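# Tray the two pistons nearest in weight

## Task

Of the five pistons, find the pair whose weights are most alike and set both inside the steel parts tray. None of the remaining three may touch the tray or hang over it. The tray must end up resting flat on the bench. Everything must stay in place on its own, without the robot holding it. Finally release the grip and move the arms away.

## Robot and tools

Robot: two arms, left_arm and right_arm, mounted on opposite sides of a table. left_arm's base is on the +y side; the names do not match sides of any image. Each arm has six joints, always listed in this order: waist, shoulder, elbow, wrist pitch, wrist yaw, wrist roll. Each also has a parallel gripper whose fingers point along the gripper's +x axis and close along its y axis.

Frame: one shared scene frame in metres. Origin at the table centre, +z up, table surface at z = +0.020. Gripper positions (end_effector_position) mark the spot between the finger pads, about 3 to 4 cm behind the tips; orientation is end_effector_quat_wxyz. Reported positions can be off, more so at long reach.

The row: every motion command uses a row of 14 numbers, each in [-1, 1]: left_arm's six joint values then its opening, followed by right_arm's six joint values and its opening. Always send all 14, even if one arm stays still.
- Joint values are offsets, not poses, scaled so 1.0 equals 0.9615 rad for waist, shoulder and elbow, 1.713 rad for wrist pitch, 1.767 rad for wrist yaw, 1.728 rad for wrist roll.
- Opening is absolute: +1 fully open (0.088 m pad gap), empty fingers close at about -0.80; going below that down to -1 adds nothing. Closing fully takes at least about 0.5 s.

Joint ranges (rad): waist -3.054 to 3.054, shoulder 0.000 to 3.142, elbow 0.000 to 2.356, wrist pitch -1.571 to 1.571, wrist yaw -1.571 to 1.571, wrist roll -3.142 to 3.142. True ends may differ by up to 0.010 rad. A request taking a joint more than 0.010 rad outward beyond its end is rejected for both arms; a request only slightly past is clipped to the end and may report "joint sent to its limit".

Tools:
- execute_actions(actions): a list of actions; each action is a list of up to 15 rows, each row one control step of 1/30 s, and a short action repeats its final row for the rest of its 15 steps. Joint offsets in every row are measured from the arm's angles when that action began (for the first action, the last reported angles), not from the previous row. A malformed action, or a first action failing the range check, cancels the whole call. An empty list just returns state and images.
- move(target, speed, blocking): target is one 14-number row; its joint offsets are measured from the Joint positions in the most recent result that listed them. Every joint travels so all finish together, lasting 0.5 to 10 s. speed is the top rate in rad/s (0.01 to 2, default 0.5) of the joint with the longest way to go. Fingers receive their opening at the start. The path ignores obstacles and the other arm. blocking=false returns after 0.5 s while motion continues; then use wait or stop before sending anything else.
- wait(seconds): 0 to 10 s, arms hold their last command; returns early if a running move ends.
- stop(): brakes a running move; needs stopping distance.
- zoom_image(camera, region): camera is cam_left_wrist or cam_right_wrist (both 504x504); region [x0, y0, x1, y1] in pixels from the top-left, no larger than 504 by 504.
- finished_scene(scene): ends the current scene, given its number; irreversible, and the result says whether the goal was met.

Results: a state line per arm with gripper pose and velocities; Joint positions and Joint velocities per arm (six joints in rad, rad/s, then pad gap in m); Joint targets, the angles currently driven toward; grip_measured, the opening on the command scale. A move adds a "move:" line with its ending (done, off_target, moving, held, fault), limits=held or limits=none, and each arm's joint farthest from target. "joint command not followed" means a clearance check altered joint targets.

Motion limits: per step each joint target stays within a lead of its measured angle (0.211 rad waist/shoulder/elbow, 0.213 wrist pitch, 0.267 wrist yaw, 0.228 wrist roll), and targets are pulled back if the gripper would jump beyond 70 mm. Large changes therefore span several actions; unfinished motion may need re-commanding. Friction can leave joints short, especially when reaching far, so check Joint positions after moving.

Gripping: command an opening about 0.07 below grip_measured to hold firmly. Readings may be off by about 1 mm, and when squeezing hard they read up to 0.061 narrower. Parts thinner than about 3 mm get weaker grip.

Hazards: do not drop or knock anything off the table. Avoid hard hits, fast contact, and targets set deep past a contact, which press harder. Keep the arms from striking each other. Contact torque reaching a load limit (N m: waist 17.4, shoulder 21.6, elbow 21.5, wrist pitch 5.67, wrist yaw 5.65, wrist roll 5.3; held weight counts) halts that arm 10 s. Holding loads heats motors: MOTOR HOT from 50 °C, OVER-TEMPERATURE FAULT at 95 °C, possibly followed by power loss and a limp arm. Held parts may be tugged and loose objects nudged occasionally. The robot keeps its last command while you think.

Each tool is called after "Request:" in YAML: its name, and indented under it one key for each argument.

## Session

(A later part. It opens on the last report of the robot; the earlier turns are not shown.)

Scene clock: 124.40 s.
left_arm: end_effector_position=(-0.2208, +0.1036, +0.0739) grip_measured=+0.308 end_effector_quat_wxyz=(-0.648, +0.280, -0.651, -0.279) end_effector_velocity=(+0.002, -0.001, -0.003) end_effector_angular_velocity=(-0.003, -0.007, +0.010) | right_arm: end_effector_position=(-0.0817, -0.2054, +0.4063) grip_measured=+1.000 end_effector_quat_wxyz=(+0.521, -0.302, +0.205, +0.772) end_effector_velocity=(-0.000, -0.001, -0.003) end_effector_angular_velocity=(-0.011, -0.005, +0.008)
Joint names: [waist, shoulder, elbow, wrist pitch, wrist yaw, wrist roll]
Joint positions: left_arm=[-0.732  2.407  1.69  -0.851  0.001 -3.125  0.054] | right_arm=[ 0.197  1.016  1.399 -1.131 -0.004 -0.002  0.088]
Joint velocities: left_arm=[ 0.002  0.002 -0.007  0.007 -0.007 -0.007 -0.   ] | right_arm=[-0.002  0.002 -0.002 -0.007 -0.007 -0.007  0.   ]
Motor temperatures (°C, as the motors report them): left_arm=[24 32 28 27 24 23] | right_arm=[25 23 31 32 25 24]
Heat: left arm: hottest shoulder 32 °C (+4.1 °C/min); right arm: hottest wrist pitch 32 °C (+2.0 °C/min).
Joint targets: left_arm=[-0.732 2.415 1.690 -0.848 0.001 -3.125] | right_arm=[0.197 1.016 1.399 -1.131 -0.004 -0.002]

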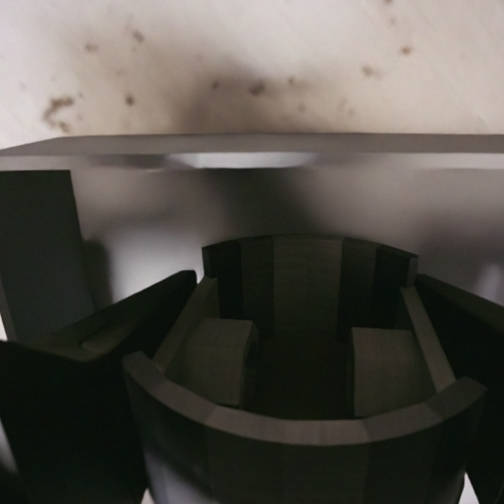

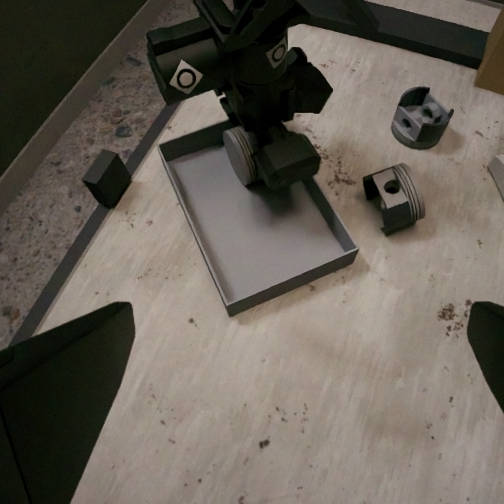

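Request:
execute_actions:
  actions:
    - [[0,0,0,0,0,0,0.28,0,0,0,0,0,0,1],[0,0,0,0,0,0,0.34,0,0,0,0,0,0,1],[0,0,0,0,0,0,0.4,0,0,0,0,0,0,1],[0,0,0,0,0,0,0.48,0,0,0,0,0,0,1],[0,0,0,0,0,0,0.56,0,0,0,0,0,0,1],[0,0,0,0,0,0,0.65,0,0,0,0,0,0,1]]

Request:
move:
  target: [0,-0.27,-0.12,-0.088,0,0,0.65,0,0,0,0,0,0,1]
  speed: 0.5

Scene clock: 125.53 s.
left_arm: end_effector_position=(-0.2208, +0.1036, +0.0739) grip_measured=+0.635 end_effector_quat_wxyz=(-0.648, +0.280, -0.651, -0.279) end_effector_velocity=(-0.001, -0.001, +0.000) end_effector_angular_velocity=(-0.010, -0.000, +0.020) | right_arm: end_effector_position=(-0.0817, -0.2054, +0.4063) grip_measured=+1.000 end_effector_quat_wxyz=(+0.521, -0.302, +0.205, +0.772) end_effector_velocity=(+0.003, -0.003, -0.004) end_effector_angular_velocity=(-0.021, -0.008, -0.013)
Joint names: [waist, shoulder, elbow, wrist pitch, wrist yaw, wrist roll]
Joint positions: left_arm=[-0.732  2.407  1.69  -0.851  0.001 -3.125  0.07 ] | right_arm=[ 0.197  1.016  1.399 -1.131 -0.004 -0.002  0.088]
Joint velocities: left_arm=[-0.002 -0.002 -0.002  0.007 -0.007 -0.022  0.005] | right_arm=[-0.002 -0.002 -0.002 -0.022  0.007  0.007  0.   ]
Motor temperatures (°C, as the motors report them): left_arm=[24 33 28 27 24 23] | right_arm=[25 23 31 32 25 24]
Heat: left arm: hottest shoulder 33 °C (+5.1 °C/min); right arm: hottest wrist pitch 32 °C (+2.0 °C/min).
Joint targets: left_arm=[-0.732 2.407 1.690 -0.851 0.001 -3.125] | right_arm=[0.197 1.016 1.399 -1.131 -0.004 -0.002]

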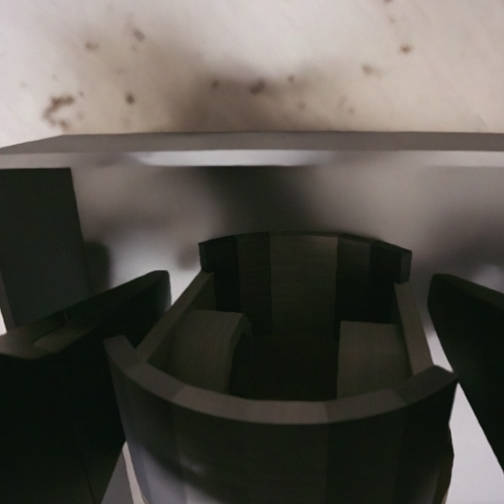

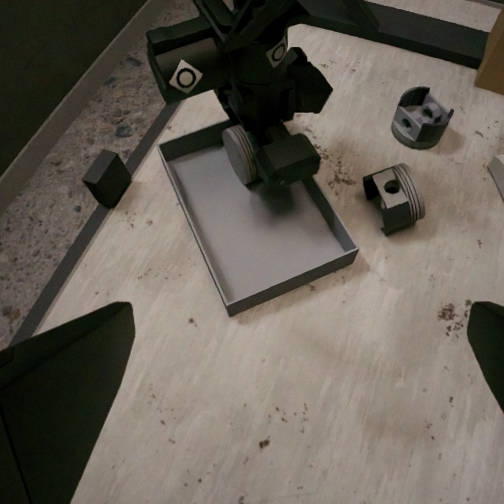

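Scene clock: 126.63 s.
left_arm: end_effector_position=(-0.1966, +0.1300, +0.1501) grip_measured=+0.647 end_effector_quat_wxyz=(-0.649, +0.279, -0.650, -0.280) end_effector_velocity=(+0.001, +0.000, +0.002) end_effector_angular_velocity=(-0.003, -0.007, +0.005) | right_arm: end_effector_position=(-0.0817, -0.2054, +0.4063) grip_measured=+1.000 end_effector_quat_wxyz=(+0.521, -0.302, +0.205, +0.772) end_effector_velocity=(-0.002, -0.003, -0.002) end_effector_angular_velocity=(-0.014, +0.016, +0.009)
Joint names: [waist, shoulder, elbow, wrist pitch, wrist yaw, wrist roll]
Joint positions: left_arm=[-0.732  2.159  1.587 -0.999  0.001 -3.125  0.071] | right_arm=[ 0.197  1.016  1.399 -1.131 -0.004 -0.002  0.088]
Joint velocities: left_arm=[-0.002 -0.002  0.002 -0.007 -0.007 -0.007 -0.   ] | right_arm=[-0.002 -0.002 -0.002 -0.007 -0.022  0.007  0.   ]
Motor temperatures (°C, as the motors report them): left_arm=[24 33 28 27 24 23] | right_arm=[25 23 31 32 25 24]
Heat: left arm: hottest shoulder 33 °C (+5.1 °C/min); right arm: hottest wrist pitch 32 °C (+2.0 °C/min).
Joint targets: left_arm=[-0.732 2.147 1.575 -1.002 0.001 -3.125] | right_arm=[0.197 1.016 1.399 -1.131 -0.004 -0.002]
move: off_target (left_arm); limits=none; left_arm: farthest joint: the elbow, 0.012 radians from its target (0.116 radians at the start); right_arm: farthest joint: the waist, 0.000 radians from its target (0.000 radians at the start)

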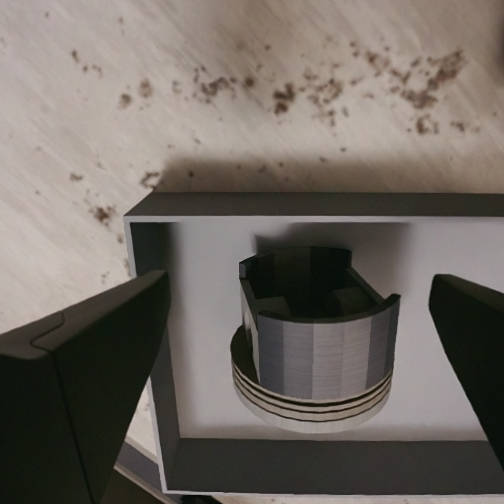

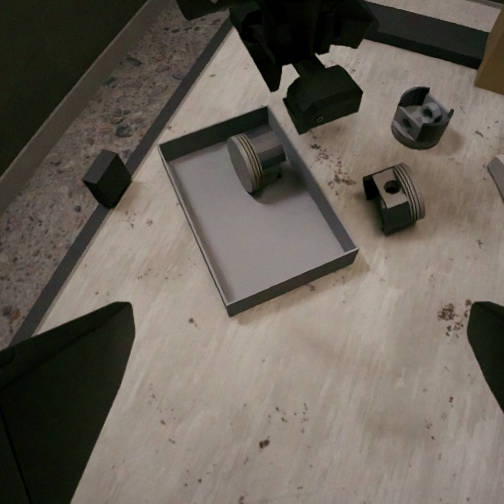

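Request:
move:
  target: [0.168,-0.694,-0.997,0.17,0,0.018,1,0,0,0,0,0,0,1]
  speed: 0.8

Scene clock: 129.10 s.
left_arm: end_effector_position=(-0.0371, +0.2561, +0.1297) grip_measured=+0.989 end_effector_quat_wxyz=(-0.629, +0.321, -0.631, -0.321) end_effector_velocity=(+0.001, +0.002, -0.000) end_effector_angular_velocity=(+0.002, -0.010, -0.015) | right_arm: end_effector_position=(-0.0817, -0.2054, +0.4063) grip_measured=+1.000 end_effector_quat_wxyz=(+0.521, -0.302, +0.205, +0.772) end_effector_velocity=(+0.002, -0.001, -0.002) end_effector_angular_velocity=(-0.003, -0.012, -0.003)
Joint names: [waist, shoulder, elbow, wrist pitch, wrist yaw, wrist roll]
Joint positions: left_arm=[-0.573  1.498  0.639 -0.71   0.001 -3.097  0.087] | right_arm=[ 0.197  1.016  1.399 -1.131 -0.004 -0.002  0.088]
Joint velocities: left_arm=[-0.007 -0.002 -0.002 -0.007 -0.007  0.007 -0.   ] | right_arm=[-0.002 -0.002 -0.002 -0.007  0.007 -0.007  0.   ]
Motor temperatures (°C, as the motors report them): left_arm=[24 33 28 27 24 23] | right_arm=[25 23 32 32 25 24]
Heat: left arm: hottest shoulder 33 °C (+5.0 °C/min); right arm: hottest elbow 32 °C (+2.0 °C/min).
Joint targets: left_arm=[-0.570 1.492 0.628 -0.707 0.001 -3.094] | right_arm=[0.197 1.016 1.399 -1.131 -0.004 -0.002]
move: off_target (left_arm); limits=none; left_arm: farthest joint: the elbow, 0.011 radians from its target (0.958 radians at the start); right_arm: farthest joint: the waist, 0.000 radians from its target (0.000 radians at the start)

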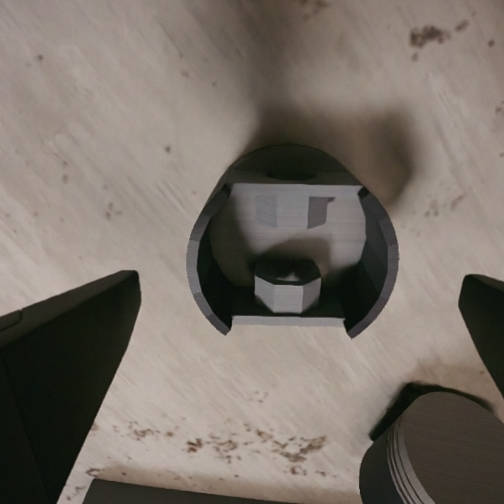

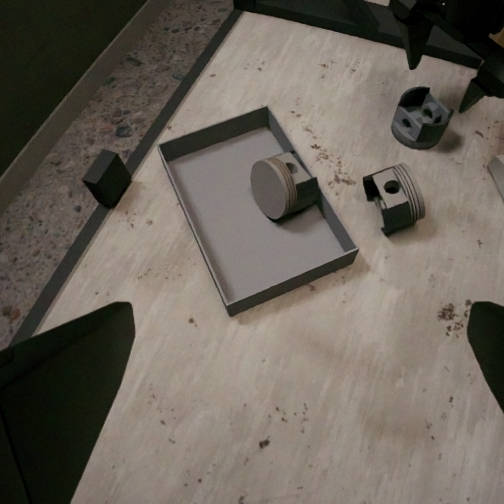

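Request:
move:
  target: [0,0.2225,-0.15,0.2,0,0,1,0,0,0,0,0,0,1]
  speed: 0.45

Request:
execute_actions:
  actions:
    - [[0,0,0,0,0,0,0.93,0,0,0,0,0,0,1],[0,0,0,0,0,0,0.86,0,0,0,0,0,0,1],[0,0,0,0,0,0,0.8,0,0,0,0,0,0,1],[0,0,0,0,0,0,0.76,0,0,0,0,0,0,1],[0,0,0,0,0,0,0.73,0,0,0,0,0,0,1],[0,0,0,0,0,0,0.70,0,0,0,0,0,0,1],[0,0,0,0,0,0,0.68,0,0,0,0,0,0,1],[0,0,0,0,0,0,0.66,0,0,0,0,0,0,1],[0,0,0,0,0,0,0.64,0,0,0,0,0,0,1],[0,0,0,0,0,0,0.62,0,0,0,0,0,0,1],[0,0,0,0,0,0,0.60,0,0,0,0,0,0,1],[0,0,0,0,0,0,0.57,0,0,0,0,0,0,1],[0,0,0,0,0,0,0.53,0,0,0,0,0,0,1]]

Request:
zoom_image:
  camera: "cam_right_wrist"
  region: [140, 90, 380, 330]

Scene clock: 131.13 s.
left_arm: end_effector_position=(-0.0331, +0.2621, +0.0674) grip_measured=+0.989 end_effector_quat_wxyz=(-0.630, +0.321, -0.630, -0.322) end_effector_velocity=(+0.003, +0.004, -0.001) end_effector_angular_velocity=(+0.010, -0.016, +0.020) | right_arm: end_effector_position=(-0.0817, -0.2054, +0.4063) grip_measured=+1.000 end_effector_quat_wxyz=(+0.521, -0.302, +0.205, +0.772) end_effector_velocity=(-0.000, -0.004, -0.004) end_effector_angular_velocity=(-0.024, +0.001, +0.003)
Joint names: [waist, shoulder, elbow, wrist pitch, wrist yaw, wrist roll]
Joint positions: left_arm=[-0.573  1.706  0.504 -0.371  0.001 -3.097  0.087] | right_arm=[ 0.197  1.016  1.399 -1.131 -0.004 -0.002  0.088]
Joint velocities: left_arm=[-0.002  0.002 -0.007 -0.007 -0.007 -0.022 -0.   ] | right_arm=[ 0.002 -0.002 -0.002 -0.022 -0.007  0.007  0.   ]
Motor temperatures (°C, as the motors report them): left_arm=[24 33 28 27 24 23] | right_arm=[25 23 32 32 25 24]
Heat: left arm: hottest shoulder 33 °C (+5.0 °C/min); right arm: hottest elbow 32 °C (+2.0 °C/min).
Joint targets: left_arm=[-0.573 1.712 0.495 -0.368 0.001 -3.097] | right_arm=[0.197 1.016 1.399 -1.131 -0.004 -0.002]
move: done; limits=none; left_arm: farthest joint: the elbow, 0.009 radians from its target (0.144 radians at the start); right_arm: farthest joint: the waist, 0.000 radians from its target (0.000 radians at the start)

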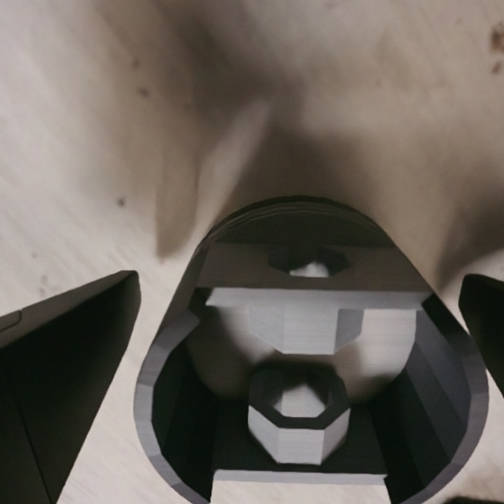

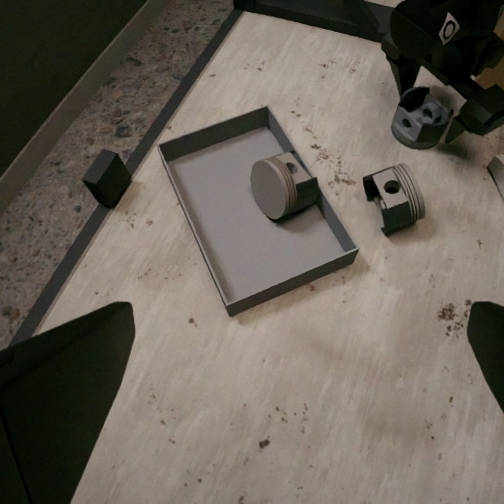

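Scene clock: 131.63 s.
left_arm: end_effector_position=(-0.0329, +0.2624, +0.0674) grip_measured=+0.610 end_effector_quat_wxyz=(-0.631, +0.320, -0.629, -0.322) end_effector_velocity=(+0.002, +0.002, +0.001) end_effector_angular_velocity=(+0.010, -0.016, -0.010) | right_arm: end_effector_position=(-0.0817, -0.2054, +0.4063) grip_measured=+1.000 end_effector_quat_wxyz=(+0.521, -0.302, +0.205, +0.772) end_effector_velocity=(+0.003, -0.003, -0.004) end_effector_angular_velocity=(-0.013, -0.028, +0.007)
Joint names: [waist, shoulder, elbow, wrist pitch, wrist yaw, wrist roll]
Joint positions: left_arm=[-0.573  1.706  0.504 -0.372  0.001 -3.097  0.069] | right_arm=[ 0.197  1.016  1.399 -1.131 -0.004 -0.002  0.088]
Joint velocities: left_arm=[-0.002 -0.002  0.002 -0.022 -0.007  0.007 -0.   ] | right_arm=[-0.002 -0.002 -0.002 -0.022  0.007 -0.022  0.   ]
Motor temperatures (°C, as the motors report them): left_arm=[24 33 28 27 24 23] | right_arm=[25 23 32 32 25 24]
Heat: left arm: hottest shoulder 33 °C (+5.1 °C/min); right arm: hottest elbow 32 °C (+2.0 °C/min).
Joint targets: left_arm=[-0.573 1.706 0.504 -0.371 0.001 -3.097] | right_arm=[0.197 1.016 1.399 -1.131 -0.004 -0.002]

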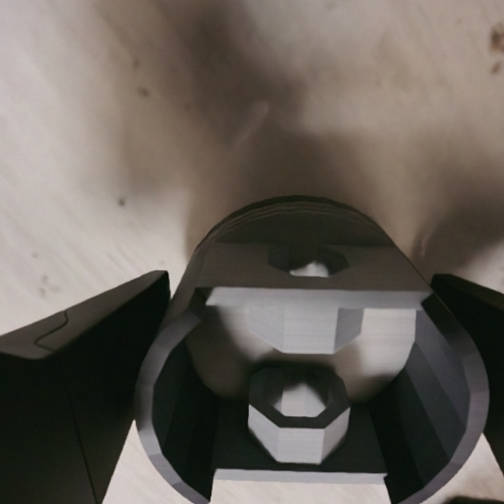

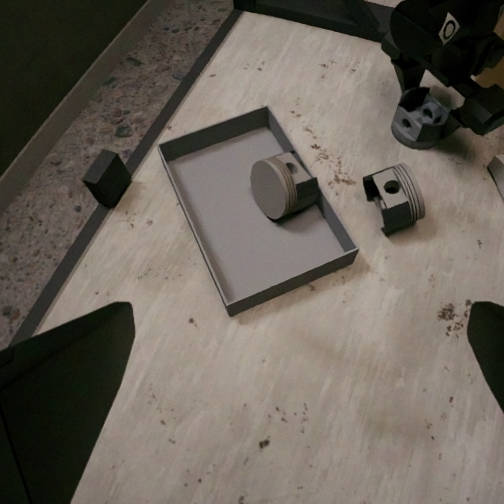

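Region (140, 90, 380, 330) of cam_right_wrist's 504x504 image, scaled by 2.100, with more detail than that image has.

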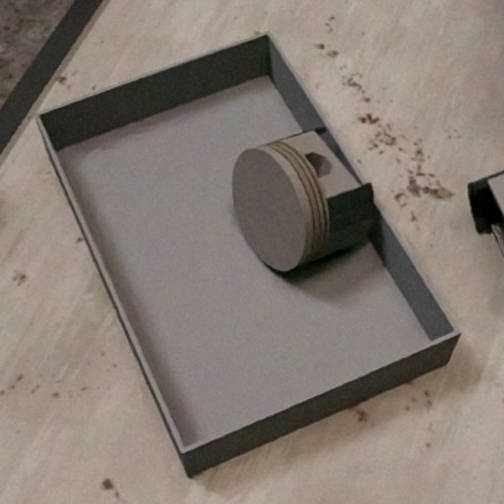

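Request:
move:
  target: [-0.2,-0.085,0.667,-0.405,0,0.3,0.53,0,0,0,0,0,0,1]
  speed: 0.6

Scene clock: 134.53 s.
left_arm: end_effector_position=(-0.1189, +0.2277, +0.2101) grip_measured=+0.610 end_effector_quat_wxyz=(-0.701, +0.084, -0.703, -0.084) end_effector_velocity=(+0.003, +0.000, +0.000) end_effector_angular_velocity=(+0.000, -0.010, -0.020) | right_arm: end_effector_position=(-0.0817, -0.2054, +0.4063) grip_measured=+1.000 end_effector_quat_wxyz=(+0.521, -0.302, +0.205, +0.772) end_effector_velocity=(+0.002, -0.001, +0.000) end_effector_angular_velocity=(+0.002, -0.011, -0.003)
Joint names: [waist, shoulder, elbow, wrist pitch, wrist yaw, wrist roll]
Joint positions: left_arm=[-0.763  1.633  1.128 -1.063  0.001 -2.582  0.069] | right_arm=[ 0.197  1.016  1.399 -1.131 -0.004 -0.002  0.088]
Joint velocities: left_arm=[ 0.002 -0.002 -0.002 -0.007 -0.007  0.022 -0.   ] | right_arm=[-0.002 -0.002  0.002 -0.007  0.007 -0.007  0.   ]
Motor temperatures (°C, as the motors report them): left_arm=[24 32 28 27 24 23] | right_arm=[25 23 32 32 25 24]
Heat: left arm: hottest shoulder 32 °C (+4.1 °C/min); right arm: hottest elbow 32 °C (+1.0 °C/min).
Joint targets: left_arm=[-0.765 1.624 1.145 -1.066 0.001 -2.578] | right_arm=[0.197 1.016 1.399 -1.131 -0.004 -0.002]
move: off_target (left_arm); limits=none; left_arm: farthest joint: the elbow, 0.017 radians from its target (0.641 radians at the start); right_arm: farthest joint: the waist, 0.000 radians from its target (0.000 radians at the start)

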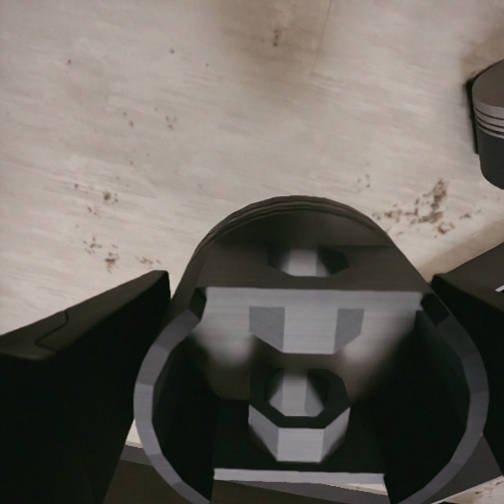

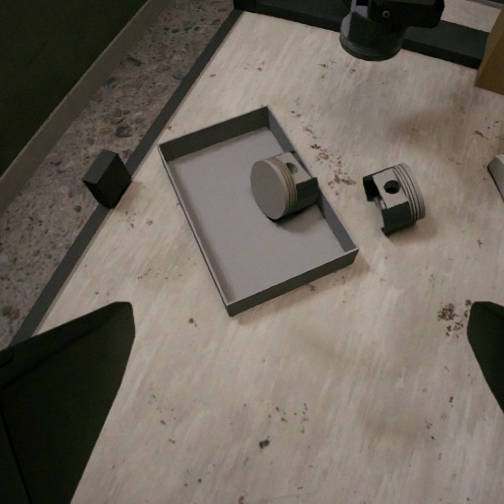

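Request:
move:
  target: [-0.019,0.845,0.998,-0.082,0,0.57,0.53,0,0,0,0,0,0,1]
  speed: 0.6

Scene clock: 137.07 s.
left_arm: end_effector_position=(-0.2577, +0.0957, +0.1509) grip_measured=+0.610 end_effector_quat_wxyz=(+0.656, +0.262, +0.657, -0.262) end_effector_velocity=(+0.002, +0.006, -0.002) end_effector_angular_velocity=(+0.024, -0.014, +0.005) | right_arm: end_effector_position=(-0.0817, -0.2054, +0.4063) grip_measured=+1.000 end_effector_quat_wxyz=(+0.521, -0.302, +0.205, +0.772) end_effector_velocity=(-0.001, -0.002, +0.000) end_effector_angular_velocity=(-0.002, -0.001, +0.013)
Joint names: [waist, shoulder, elbow, wrist pitch, wrist yaw, wrist roll]
Joint positions: left_arm=[-0.778  2.439  2.071 -1.201  0.001 -1.6    0.069] | right_arm=[ 0.197  1.016  1.399 -1.131 -0.004 -0.002  0.088]
Joint velocities: left_arm=[-0.002  0.002 -0.002 -0.022  0.007 -0.007 -0.   ] | right_arm=[ 0.002 -0.002  0.002 -0.007 -0.007 -0.007  0.   ]
Motor temperatures (°C, as the motors report them): left_arm=[24 33 28 27 24 23] | right_arm=[25 23 32 32 25 24]
Heat: left arm: hottest shoulder 33 °C (+5.0 °C/min); right arm: hottest elbow 32 °C (+1.0 °C/min).
Joint targets: left_arm=[-0.781 2.446 2.088 -1.204 0.001 -1.597] | right_arm=[0.197 1.016 1.399 -1.131 -0.004 -0.002]
move: off_target (left_arm); limits=none; left_arm: farthest joint: the elbow, 0.017 radians from its target (0.960 radians at the start); right_arm: farthest joint: the waist, 0.000 radians from its target (0.000 radians at the start)

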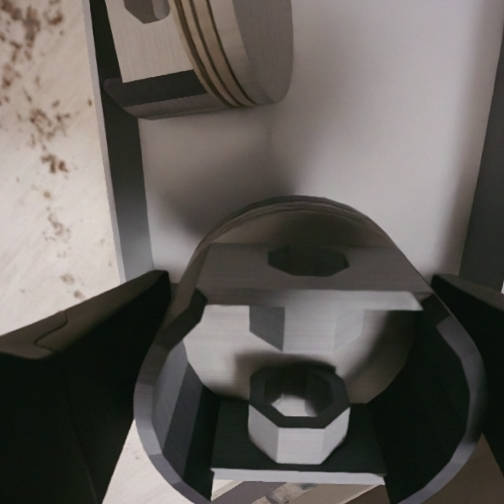

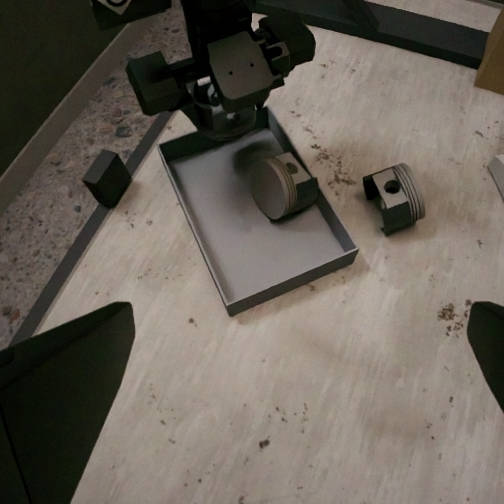

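Request:
move:
  target: [0.011,0.133,-0.085,0.116,0,0,0.53,0,0,0,0,0,0,1]
  speed: 0.22

Scene clock: 139.63 s.
left_arm: end_effector_position=(-0.2595, +0.0813, +0.0885) grip_measured=+0.610 end_effector_quat_wxyz=(+0.657, +0.249, +0.661, -0.263) end_effector_velocity=(+0.003, +0.003, -0.003) end_effector_angular_velocity=(+0.007, -0.017, +0.005) | right_arm: end_effector_position=(-0.0817, -0.2054, +0.4063) grip_measured=+1.000 end_effector_quat_wxyz=(+0.521, -0.302, +0.205, +0.772) end_effector_velocity=(+0.001, -0.003, -0.000) end_effector_angular_velocity=(-0.002, -0.001, +0.008)
Joint names: [waist, shoulder, elbow, wrist pitch, wrist yaw, wrist roll]
Joint positions: left_arm=[-0.761  2.541  2.005 -1.015 -0.002 -1.6    0.069] | right_arm=[ 0.197  1.016  1.399 -1.131 -0.004 -0.002  0.088]
Joint velocities: left_arm=[-0.002  0.002 -0.007 -0.007 -0.007 -0.007 -0.   ] | right_arm=[-0.002 -0.007 -0.002 -0.007 -0.007 -0.007  0.   ]
Motor temperatures (°C, as the motors report them): left_arm=[24 33 28 27 24 23] | right_arm=[25 23 32 32 25 24]
Heat: left arm: hottest shoulder 33 °C (+5.1 °C/min); right arm: hottest elbow 32 °C (+1.0 °C/min).
Joint targets: left_arm=[-0.768 2.567 1.989 -1.002 0.001 -1.600] | right_arm=[0.197 1.016 1.399 -1.131 -0.004 -0.002]
move: off_target (left_arm); limits=none; left_arm: farthest joint: the shoulder, 0.026 radians from its target (0.127 radians at the start); right_arm: farthest joint: the waist, 0.000 radians from its target (0.000 radians at the start)

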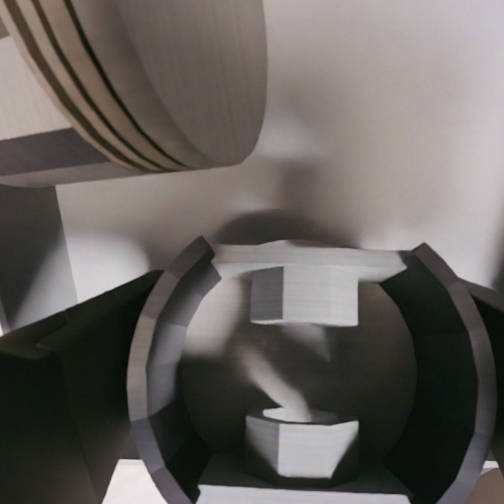

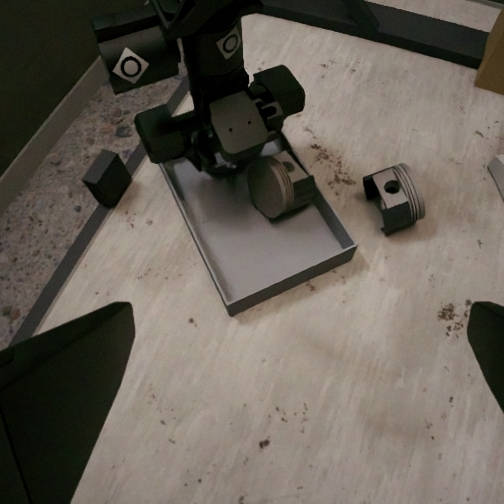

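Request:
execute_actions:
  actions: []

Scene clock: 140.90 s.
left_arm: end_effector_position=(-0.2595, +0.0813, +0.0884) grip_measured=+0.610 end_effector_quat_wxyz=(+0.657, +0.249, +0.661, -0.263) end_effector_velocity=(+0.001, +0.001, -0.003) end_effector_angular_velocity=(-0.003, -0.007, +0.020) | right_arm: end_effector_position=(-0.0817, -0.2054, +0.4063) grip_measured=+1.000 end_effector_quat_wxyz=(+0.521, -0.302, +0.205, +0.772) end_effector_velocity=(-0.001, -0.005, -0.004) end_effector_angular_velocity=(-0.024, +0.001, +0.019)
Joint names: [waist, shoulder, elbow, wrist pitch, wrist yaw, wrist roll]
Joint positions: left_arm=[-0.761  2.541  2.005 -1.015 -0.002 -1.6    0.069] | right_arm=[ 0.197  1.016  1.399 -1.131 -0.004 -0.002  0.088]
Joint velocities: left_arm=[-0.002  0.002 -0.007  0.007 -0.007 -0.022 -0.   ] | right_arm=[-0.002 -0.002 -0.002 -0.022 -0.022 -0.007  0.   ]
Motor temperatures (°C, as the motors report them): left_arm=[24 34 28 27 24 23] | right_arm=[25 23 32 32 25 24]
Heat: left arm: hottest shoulder 34 °C (+6.0 °C/min); right arm: hottest elbow 32 °C (+1.0 °C/min).
Joint targets: left_arm=[-0.768 2.567 1.989 -1.002 0.001 -1.600] | right_arm=[0.197 1.016 1.399 -1.131 -0.004 -0.002]

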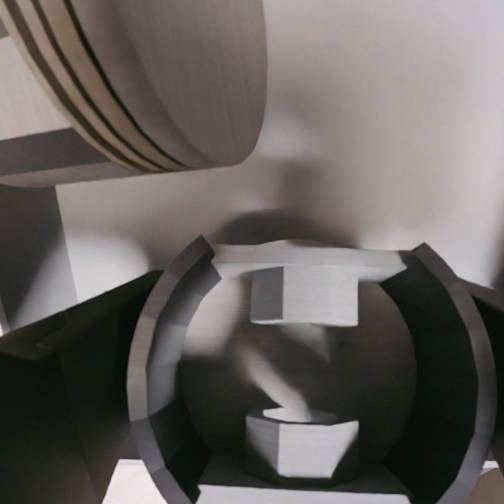

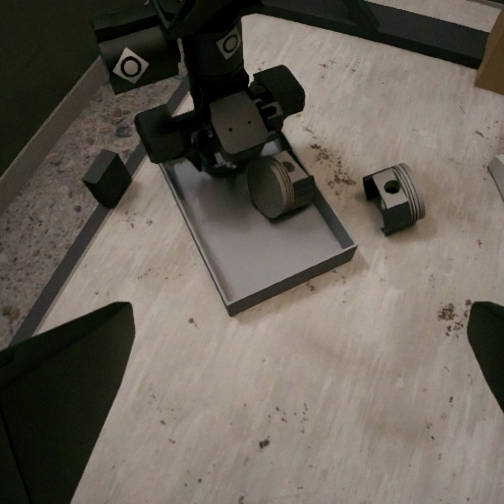

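Request:
move:
  target: [0.032,-0.019,0.085,-0.047,0,0,0.53, 0,0,0,0,0,0,1]
  speed: 0.1

Scene clock: 143.87 s.
left_arm: end_effector_position=(-0.2504, +0.0707, +0.1044) grip_measured=+0.610 end_effector_quat_wxyz=(+0.662, +0.244, +0.663, -0.249) end_effector_velocity=(-0.004, -0.001, +0.004) end_effector_angular_velocity=(-0.008, +0.017, +0.019) | right_arm: end_effector_position=(-0.0817, -0.2054, +0.4063) grip_measured=+1.000 end_effector_quat_wxyz=(+0.521, -0.302, +0.205, +0.772) end_effector_velocity=(+0.001, -0.001, -0.002) end_effector_angular_velocity=(-0.007, -0.003, +0.003)
Joint names: [waist, shoulder, elbow, wrist pitch, wrist yaw, wrist roll]
Joint positions: left_arm=[-0.732  2.54   2.07  -1.092 -0.002 -1.6    0.069] | right_arm=[ 0.197  1.016  1.399 -1.131 -0.004 -0.002  0.088]
Joint velocities: left_arm=[-0.002 -0.007  0.002  0.007  0.007 -0.022 -0.   ] | right_arm=[-0.007 -0.002 -0.002 -0.007 -0.007 -0.007  0.   ]
Motor temperatures (°C, as the motors report them): left_arm=[24 34 28 27 24 23] | right_arm=[25 23 32 32 25 24]
Heat: left arm: hottest shoulder 34 °C (+5.0 °C/min); right arm: hottest elbow 32 °C (+1.0 °C/min).
Joint targets: left_arm=[-0.730 2.523 2.087 -1.095 -0.002 -1.600] | right_arm=[0.197 1.016 1.399 -1.131 -0.004 -0.002]
move: off_target (left_arm); limits=none; left_arm: farthest joint: the shoulder, 0.018 radians from its target (0.018 radians at the start); right_arm: farthest joint: the waist, 0.000 radians from its target (0.000 radians at the start)

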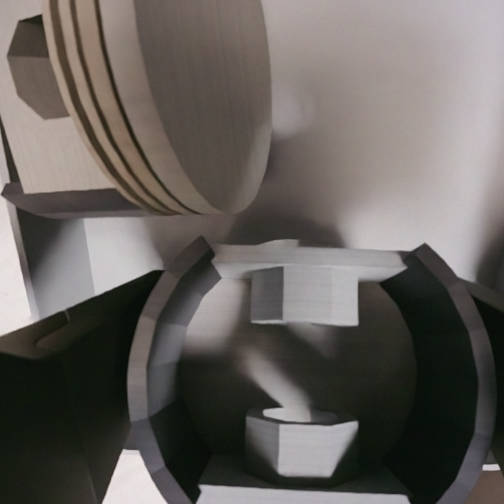

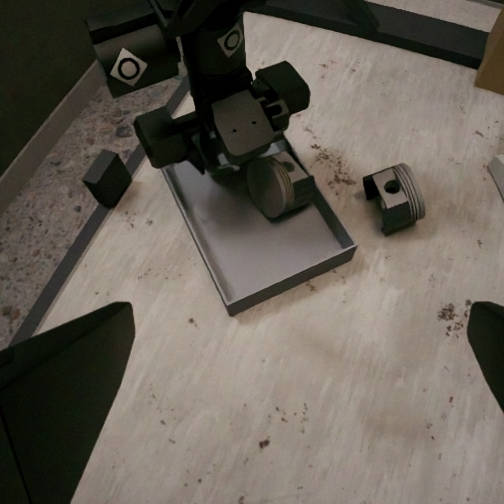

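Request:
move:
  target: [0.014,0.06,0.132,-0.014,0,-0.17,0.53, 0,0,0,0,0,0,1]
  speed: 0.2

Scene clock: 147.97 s.
left_arm: end_effector_position=(-0.2587, +0.0537, +0.1076) grip_measured=+0.610 end_effector_quat_wxyz=(+0.685, +0.130, +0.699, -0.158) end_effector_velocity=(+0.001, +0.002, +0.000) end_effector_angular_velocity=(+0.001, -0.010, +0.020) | right_arm: end_effector_position=(-0.0817, -0.2054, +0.4063) grip_measured=+1.000 end_effector_quat_wxyz=(+0.521, -0.302, +0.205, +0.772) end_effector_velocity=(+0.002, -0.001, -0.002) end_effector_angular_velocity=(-0.003, -0.012, -0.003)
Joint names: [waist, shoulder, elbow, wrist pitch, wrist yaw, wrist roll]
Joint positions: left_arm=[-0.721  2.591  2.179 -1.114 -0.002 -1.89   0.069] | right_arm=[ 0.197  1.016  1.399 -1.131 -0.004 -0.002  0.088]
Joint velocities: left_arm=[-0.002 -0.002 -0.002 -0.007 -0.007 -0.022 -0.   ] | right_arm=[-0.002 -0.002 -0.002 -0.007  0.007 -0.007  0.   ]
Motor temperatures (°C, as the motors report them): left_arm=[24 36 28 27 24 23] | right_arm=[25 23 32 32 25 24]
Heat: left arm: hottest shoulder 36 °C (+7.0 °C/min); right arm: hottest elbow 32 °C (+1.0 °C/min).
Joint targets: left_arm=[-0.719 2.598 2.196 -1.117 -0.002 -1.894] | right_arm=[0.197 1.016 1.399 -1.131 -0.004 -0.002]
move: off_target (left_arm); limits=none; left_arm: farthest joint: the elbow, 0.018 radians from its target (0.127 radians at the start); right_arm: farthest joint: the waist, 0.000 radians from its target (0.000 radians at the start)

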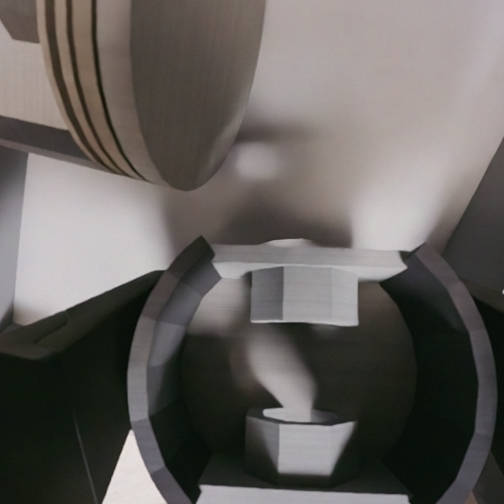

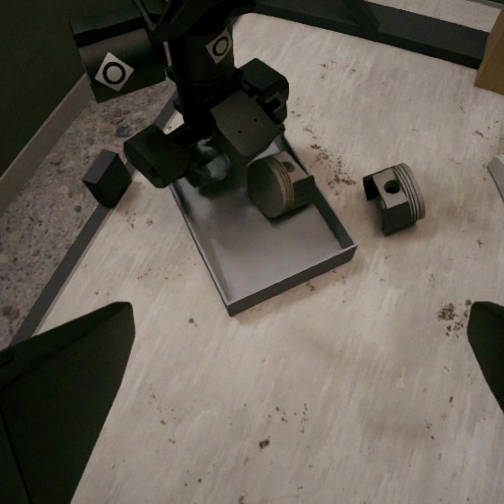

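Request:
move:
  target: [0.015,0.041,0.011,0.023,0,0,0.53, 0,0,0,0,0,0,1]
  speed: 0.05

Scene clock: 150.43 s.
left_arm: end_effector_position=(-0.2568, +0.0469, +0.0921) grip_measured=+0.610 end_effector_quat_wxyz=(+0.685, +0.125, +0.701, -0.155) end_effector_velocity=(-0.000, +0.000, -0.001) end_effector_angular_velocity=(-0.006, -0.004, +0.005) | right_arm: end_effector_position=(-0.0817, -0.2054, +0.4063) grip_measured=+1.000 end_effector_quat_wxyz=(+0.521, -0.302, +0.205, +0.772) end_effector_velocity=(-0.000, -0.004, -0.004) end_effector_angular_velocity=(-0.020, -0.008, +0.013)
Joint names: [waist, shoulder, elbow, wrist pitch, wrist yaw, wrist roll]
Joint positions: left_arm=[-0.709  2.624  2.179 -1.077 -0.002 -1.891  0.069] | right_arm=[ 0.197  1.016  1.399 -1.131 -0.004 -0.002  0.088]
Joint velocities: left_arm=[-0.002 -0.002 -0.007  0.007 -0.007 -0.007 -0.   ] | right_arm=[ 0.002 -0.002 -0.002 -0.022 -0.007 -0.007  0.   ]
Motor temperatures (°C, as the motors report them): left_arm=[24 37 29 27 24 23] | right_arm=[25 23 32 33 25 24]
Heat: left arm: hottest shoulder 37 °C (+8.1 °C/min); right arm: hottest wrist pitch 33 °C (+2.0 °C/min).
Joint targets: left_arm=[-0.707 2.631 2.189 -1.074 -0.002 -1.890] | right_arm=[0.197 1.016 1.399 -1.131 -0.004 -0.002]
move: off_target (left_arm); limits=none; left_arm: farthest joint: the elbow, 0.011 radians from its target (0.011 radians at the start); right_arm: farthest joint: the waist, 0.000 radians from its target (0.000 radians at the start)

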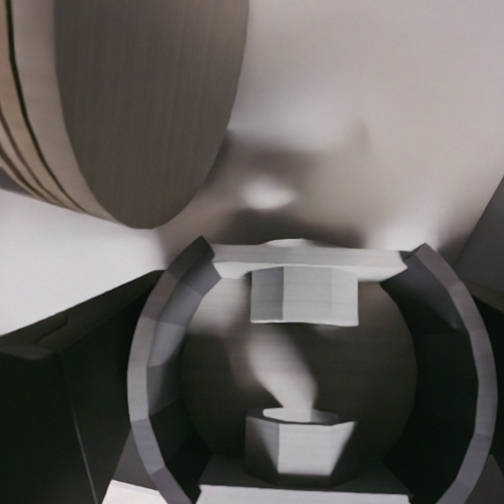

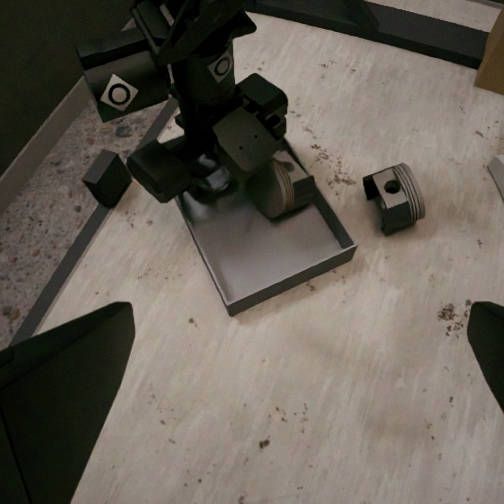

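Request:
move:
  target: [0,0.032,0.011,0.017,0,0,0.53, 0,0,0,0,0,0,1]
  speed: 0.04

Scene clock: 152.00 s.
left_arm: end_effector_position=(-0.2619, +0.0476, +0.0881) grip_measured=+0.610 end_effector_quat_wxyz=(+0.681, +0.125, +0.703, -0.160) end_effector_velocity=(-0.001, +0.006, -0.003) end_effector_angular_velocity=(+0.008, -0.017, -0.019) | right_arm: end_effector_position=(-0.0817, -0.2054, +0.4063) grip_measured=+1.000 end_effector_quat_wxyz=(+0.521, -0.302, +0.205, +0.772) end_effector_velocity=(+0.000, -0.002, -0.002) end_effector_angular_velocity=(-0.007, -0.003, +0.008)
Joint names: [waist, shoulder, elbow, wrist pitch, wrist yaw, wrist roll]
Joint positions: left_arm=[-0.716  2.633  2.179 -1.059  0.003 -1.891  0.069] | right_arm=[ 0.197  1.016  1.399 -1.131 -0.004 -0.002  0.088]
Joint velocities: left_arm=[-0.012  0.002 -0.007 -0.007 -0.007  0.007 -0.   ] | right_arm=[-0.002 -0.002 -0.002 -0.007 -0.007 -0.007  0.   ]
Motor temperatures (°C, as the motors report them): left_arm=[24 37 29 27 24 23] | right_arm=[25 23 32 33 25 24]
Heat: left arm: hottest shoulder 37 °C (+8.1 °C/min); right arm: hottest wrist pitch 33 °C (+2.0 °C/min).
Joint targets: left_arm=[-0.709 2.655 2.190 -1.048 -0.002 -1.891] | right_arm=[0.197 1.016 1.399 -1.131 -0.004 -0.002]
move: off_target (left_arm); limits=none; left_arm: farthest joint: the shoulder, 0.022 radians from its target (0.031 radians at the start); right_arm: farthest joint: the waist, 0.000 radians from its target (0.000 radians at the start)

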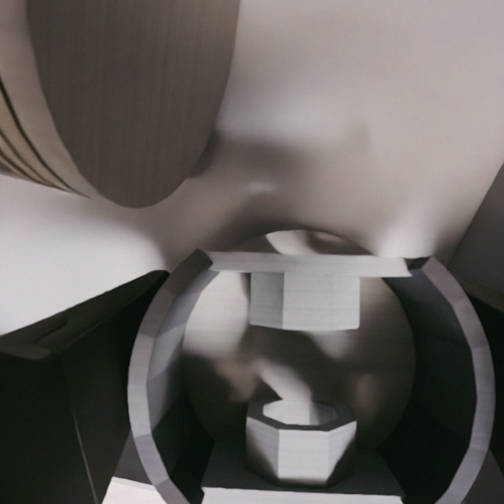

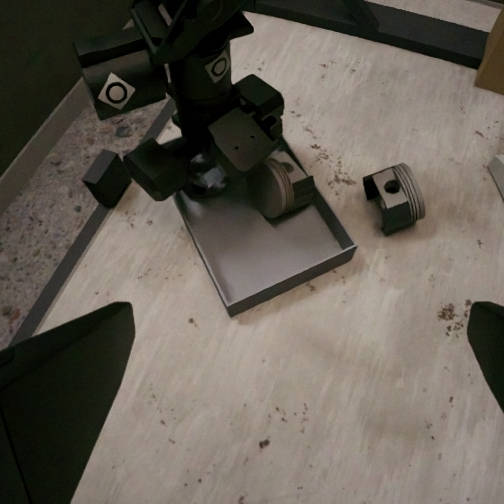

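Request:
move:
  target: [-0.02,0.035,0.011,0.012,0,0,0.585, 0,0,0,0,0,0,1]
  speed: 0.03

Scene clock: 153.77 s.
left_arm: end_effector_position=(-0.2720, +0.0525, +0.0816) grip_measured=+0.610 end_effector_quat_wxyz=(+0.678, +0.130, +0.704, -0.169) end_effector_velocity=(+0.002, +0.002, -0.002) end_effector_angular_velocity=(+0.005, -0.013, +0.020) | right_arm: end_effector_position=(-0.0817, -0.2054, +0.4063) grip_measured=+1.000 end_effector_quat_wxyz=(+0.521, -0.302, +0.205, +0.772) end_effector_velocity=(-0.001, +0.000, +0.001) end_effector_angular_velocity=(+0.003, +0.012, -0.002)
Joint names: [waist, shoulder, elbow, wrist pitch, wrist yaw, wrist roll]
Joint positions: left_arm=[-0.737  2.649  2.182 -1.038  0.003 -1.891  0.069] | right_arm=[ 0.197  1.016  1.399 -1.131 -0.004 -0.002  0.088]
Joint velocities: left_arm=[-0.002  0.002 -0.002 -0.007 -0.007 -0.022 -0.   ] | right_arm=[-0.002 -0.002 -0.002  0.007 -0.007  0.007  0.   ]
Motor temperatures (°C, as the motors report them): left_arm=[24 37 29 27 24 23] | right_arm=[25 23 32 33 25 24]
Heat: left arm: hottest shoulder 37 °C (+7.0 °C/min); right arm: hottest wrist pitch 33 °C (+2.0 °C/min).
Joint targets: left_arm=[-0.736 2.667 2.190 -1.038 0.003 -1.891] | right_arm=[0.197 1.016 1.399 -1.131 -0.004 -0.002]
move: off_target (left_arm); limits=none; left_arm: farthest joint: the shoulder, 0.018 radians from its target (0.034 radians at the start); right_arm: farthest joint: the waist, 0.000 radians from its target (0.000 radians at the start)

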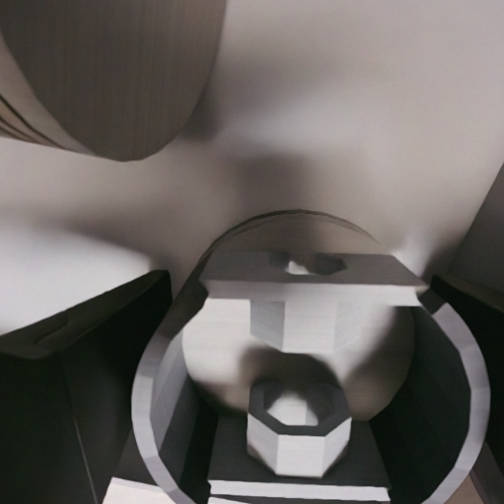

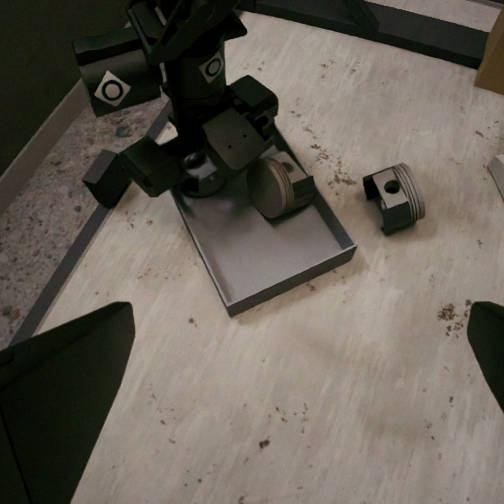

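Request:
move:
  target: [-0.012,0.03,0.008,0.002,0,0,0.585, 0,0,0,0,0,0,1]
  speed: 0.03

Scene clock: 155.20 s.
left_arm: end_effector_position=(-0.2745, +0.0539, +0.0789) grip_measured=+0.609 end_effector_quat_wxyz=(+0.677, +0.132, +0.703, -0.172) end_effector_velocity=(+0.001, +0.001, +0.000) end_effector_angular_velocity=(+0.001, -0.010, +0.005) | right_arm: end_effector_position=(-0.0817, -0.2054, +0.4063) grip_measured=+1.000 end_effector_quat_wxyz=(+0.521, -0.302, +0.205, +0.772) end_effector_velocity=(+0.001, -0.004, -0.004) end_effector_angular_velocity=(-0.016, -0.018, +0.018)
Joint names: [waist, shoulder, elbow, wrist pitch, wrist yaw, wrist roll]
Joint positions: left_arm=[-0.743  2.656  2.185 -1.033  0.003 -1.891  0.069] | right_arm=[ 0.197  1.016  1.399 -1.131 -0.004 -0.002  0.088]
Joint velocities: left_arm=[-0.002 -0.002 -0.002 -0.007 -0.007 -0.007 -0.   ] | right_arm=[-0.002 -0.002 -0.002 -0.022 -0.007 -0.022  0.   ]
Motor temperatures (°C, as the motors report them): left_arm=[24 38 29 27 24 23] | right_arm=[25 23 32 33 25 24]
Heat: left arm: hottest shoulder 38 °C (+8.1 °C/min); right arm: hottest wrist pitch 33 °C (+2.0 °C/min).
Joint targets: left_arm=[-0.749 2.677 2.190 -1.035 0.003 -1.891] | right_arm=[0.197 1.016 1.399 -1.131 -0.004 -0.002]
move: off_target (left_arm); limits=none; left_arm: farthest joint: the shoulder, 0.022 radians from its target (0.029 radians at the start); right_arm: farthest joint: the waist, 0.000 radians from its target (0.000 radians at the start)

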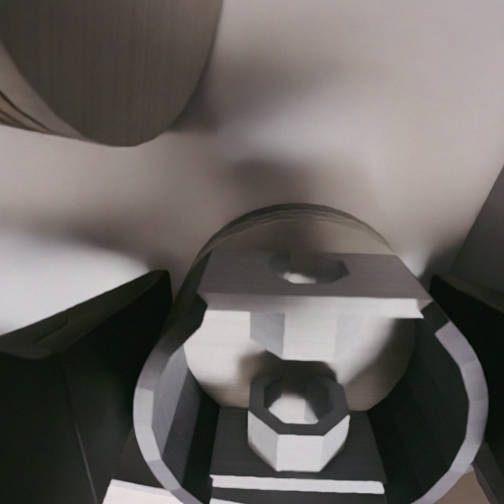

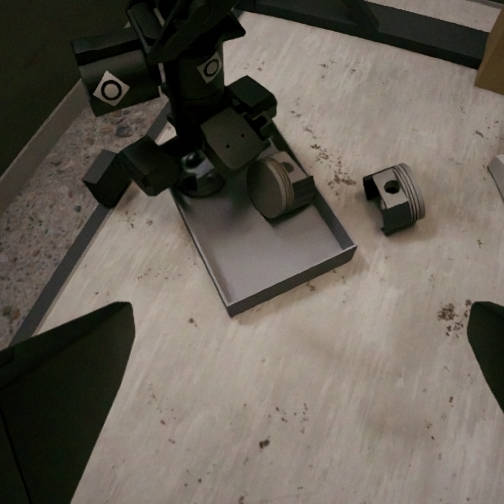

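Seems flat (or close). Release pressure and open.

Request:
move:
  target: [0,-0.004,0.008,0,0,0,0.8, 0,0,0,0,0,0,1]
  speed: 0.05

Request:
move:
  target: [0,-0.16,-0.03,-0.07,0,0,0.8, 0,0,0,0,0,0,1]
  speed: 0.2

Scene clock: 156.23 s.
left_arm: end_effector_position=(-0.2741, +0.0546, +0.0786) grip_measured=+0.796 end_effector_quat_wxyz=(+0.678, +0.133, +0.703, -0.171) end_effector_velocity=(-0.003, +0.001, +0.001) end_effector_angular_velocity=(-0.010, +0.000, +0.000) | right_arm: end_effector_position=(-0.0817, -0.2054, +0.4063) grip_measured=+1.000 end_effector_quat_wxyz=(+0.521, -0.302, +0.205, +0.772) end_effector_velocity=(+0.001, -0.001, -0.002) end_effector_angular_velocity=(-0.011, +0.007, -0.007)
Joint names: [waist, shoulder, elbow, wrist pitch, wrist yaw, wrist roll]
Joint positions: left_arm=[-0.743  2.656  2.185 -1.036  0.003 -1.891  0.078] | right_arm=[ 0.197  1.016  1.399 -1.131 -0.004 -0.002  0.088]
Joint velocities: left_arm=[-0.007 -0.002 -0.002  0.007 -0.007 -0.007  0.   ] | right_arm=[-0.007 -0.002 -0.002 -0.007 -0.007  0.007  0.   ]
Motor temperatures (°C, as the motors report them): left_arm=[24 38 29 27 24 23] | right_arm=[25 23 32 33 25 24]
Heat: left arm: hottest shoulder 38 °C (+8.1 °C/min); right arm: hottest wrist pitch 33 °C (+2.0 °C/min).
Joint targets: left_arm=[-0.743 2.652 2.192 -1.033 0.003 -1.891] | right_arm=[0.197 1.016 1.399 -1.131 -0.004 -0.002]
move: done; limits=none; left_arm: farthest joint: the elbow, 0.008 radians from its target (0.008 radians at the start); right_arm: farthest joint: the waist, 0.000 radians from its target (0.000 radians at the start)

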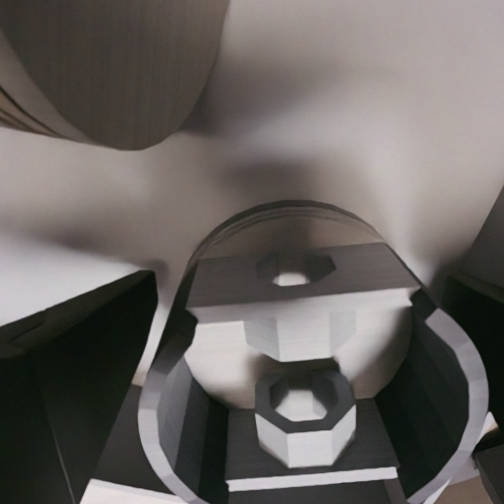

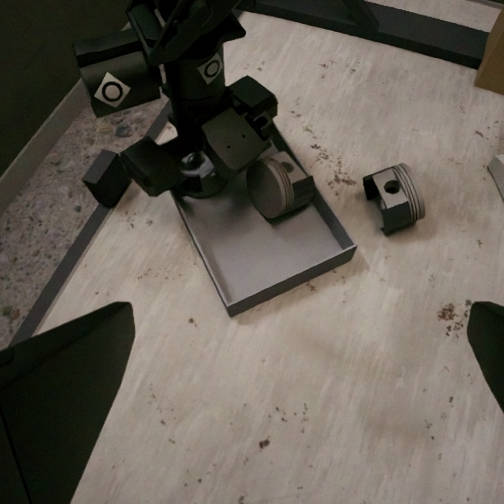

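Scene clock: 157.57 s.
left_arm: end_effector_position=(-0.2655, +0.0638, +0.1420) grip_measured=+0.797 end_effector_quat_wxyz=(+0.676, +0.130, +0.704, -0.173) end_effector_velocity=(+0.003, +0.004, +0.000) end_effector_angular_velocity=(+0.011, -0.020, +0.005) | right_arm: end_effector_position=(-0.0817, -0.2054, +0.4063) grip_measured=+1.000 end_effector_quat_wxyz=(+0.521, -0.302, +0.205, +0.772) end_effector_velocity=(+0.000, -0.002, -0.003) end_effector_angular_velocity=(-0.015, +0.005, -0.002)
Joint names: [waist, shoulder, elbow, wrist pitch, wrist yaw, wrist roll]
Joint positions: left_arm=[-0.743  2.513  2.168 -1.153  0.003 -1.891  0.078] | right_arm=[ 0.197  1.016  1.399 -1.131 -0.004 -0.002  0.088]
Joint velocities: left_arm=[-0.002 -0.002 -0.002 -0.022 -0.007 -0.007  0.   ] | right_arm=[-0.002 -0.002 -0.007 -0.007 -0.007  0.007  0.   ]
Motor temperatures (°C, as the motors report them): left_arm=[24 39 29 27 24 23] | right_arm=[25 23 32 33 25 24]
Heat: left arm: hottest shoulder 39 °C (+9.0 °C/min); right arm: hottest wrist pitch 33 °C (+2.0 °C/min).
Joint targets: left_arm=[-0.743 2.502 2.156 -1.156 0.003 -1.891] | right_arm=[0.197 1.016 1.399 -1.131 -0.004 -0.002]
move: off_target (left_arm); limits=none; left_arm: farthest joint: the elbow, 0.012 radians from its target (0.029 radians at the start); right_arm: farthest joint: the waist, 0.000 radians from its target (0.000 radians at the start)

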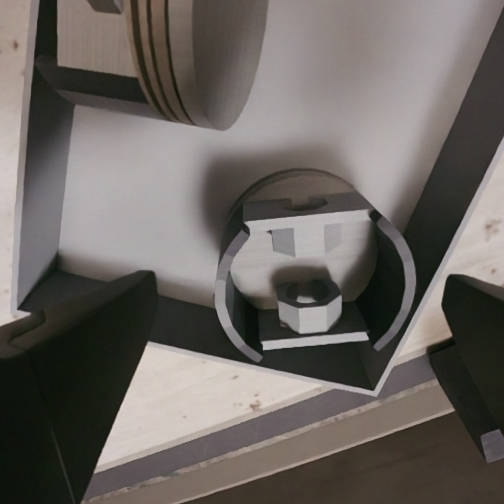

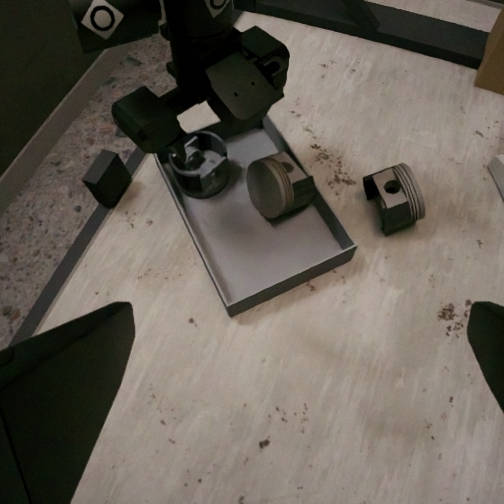

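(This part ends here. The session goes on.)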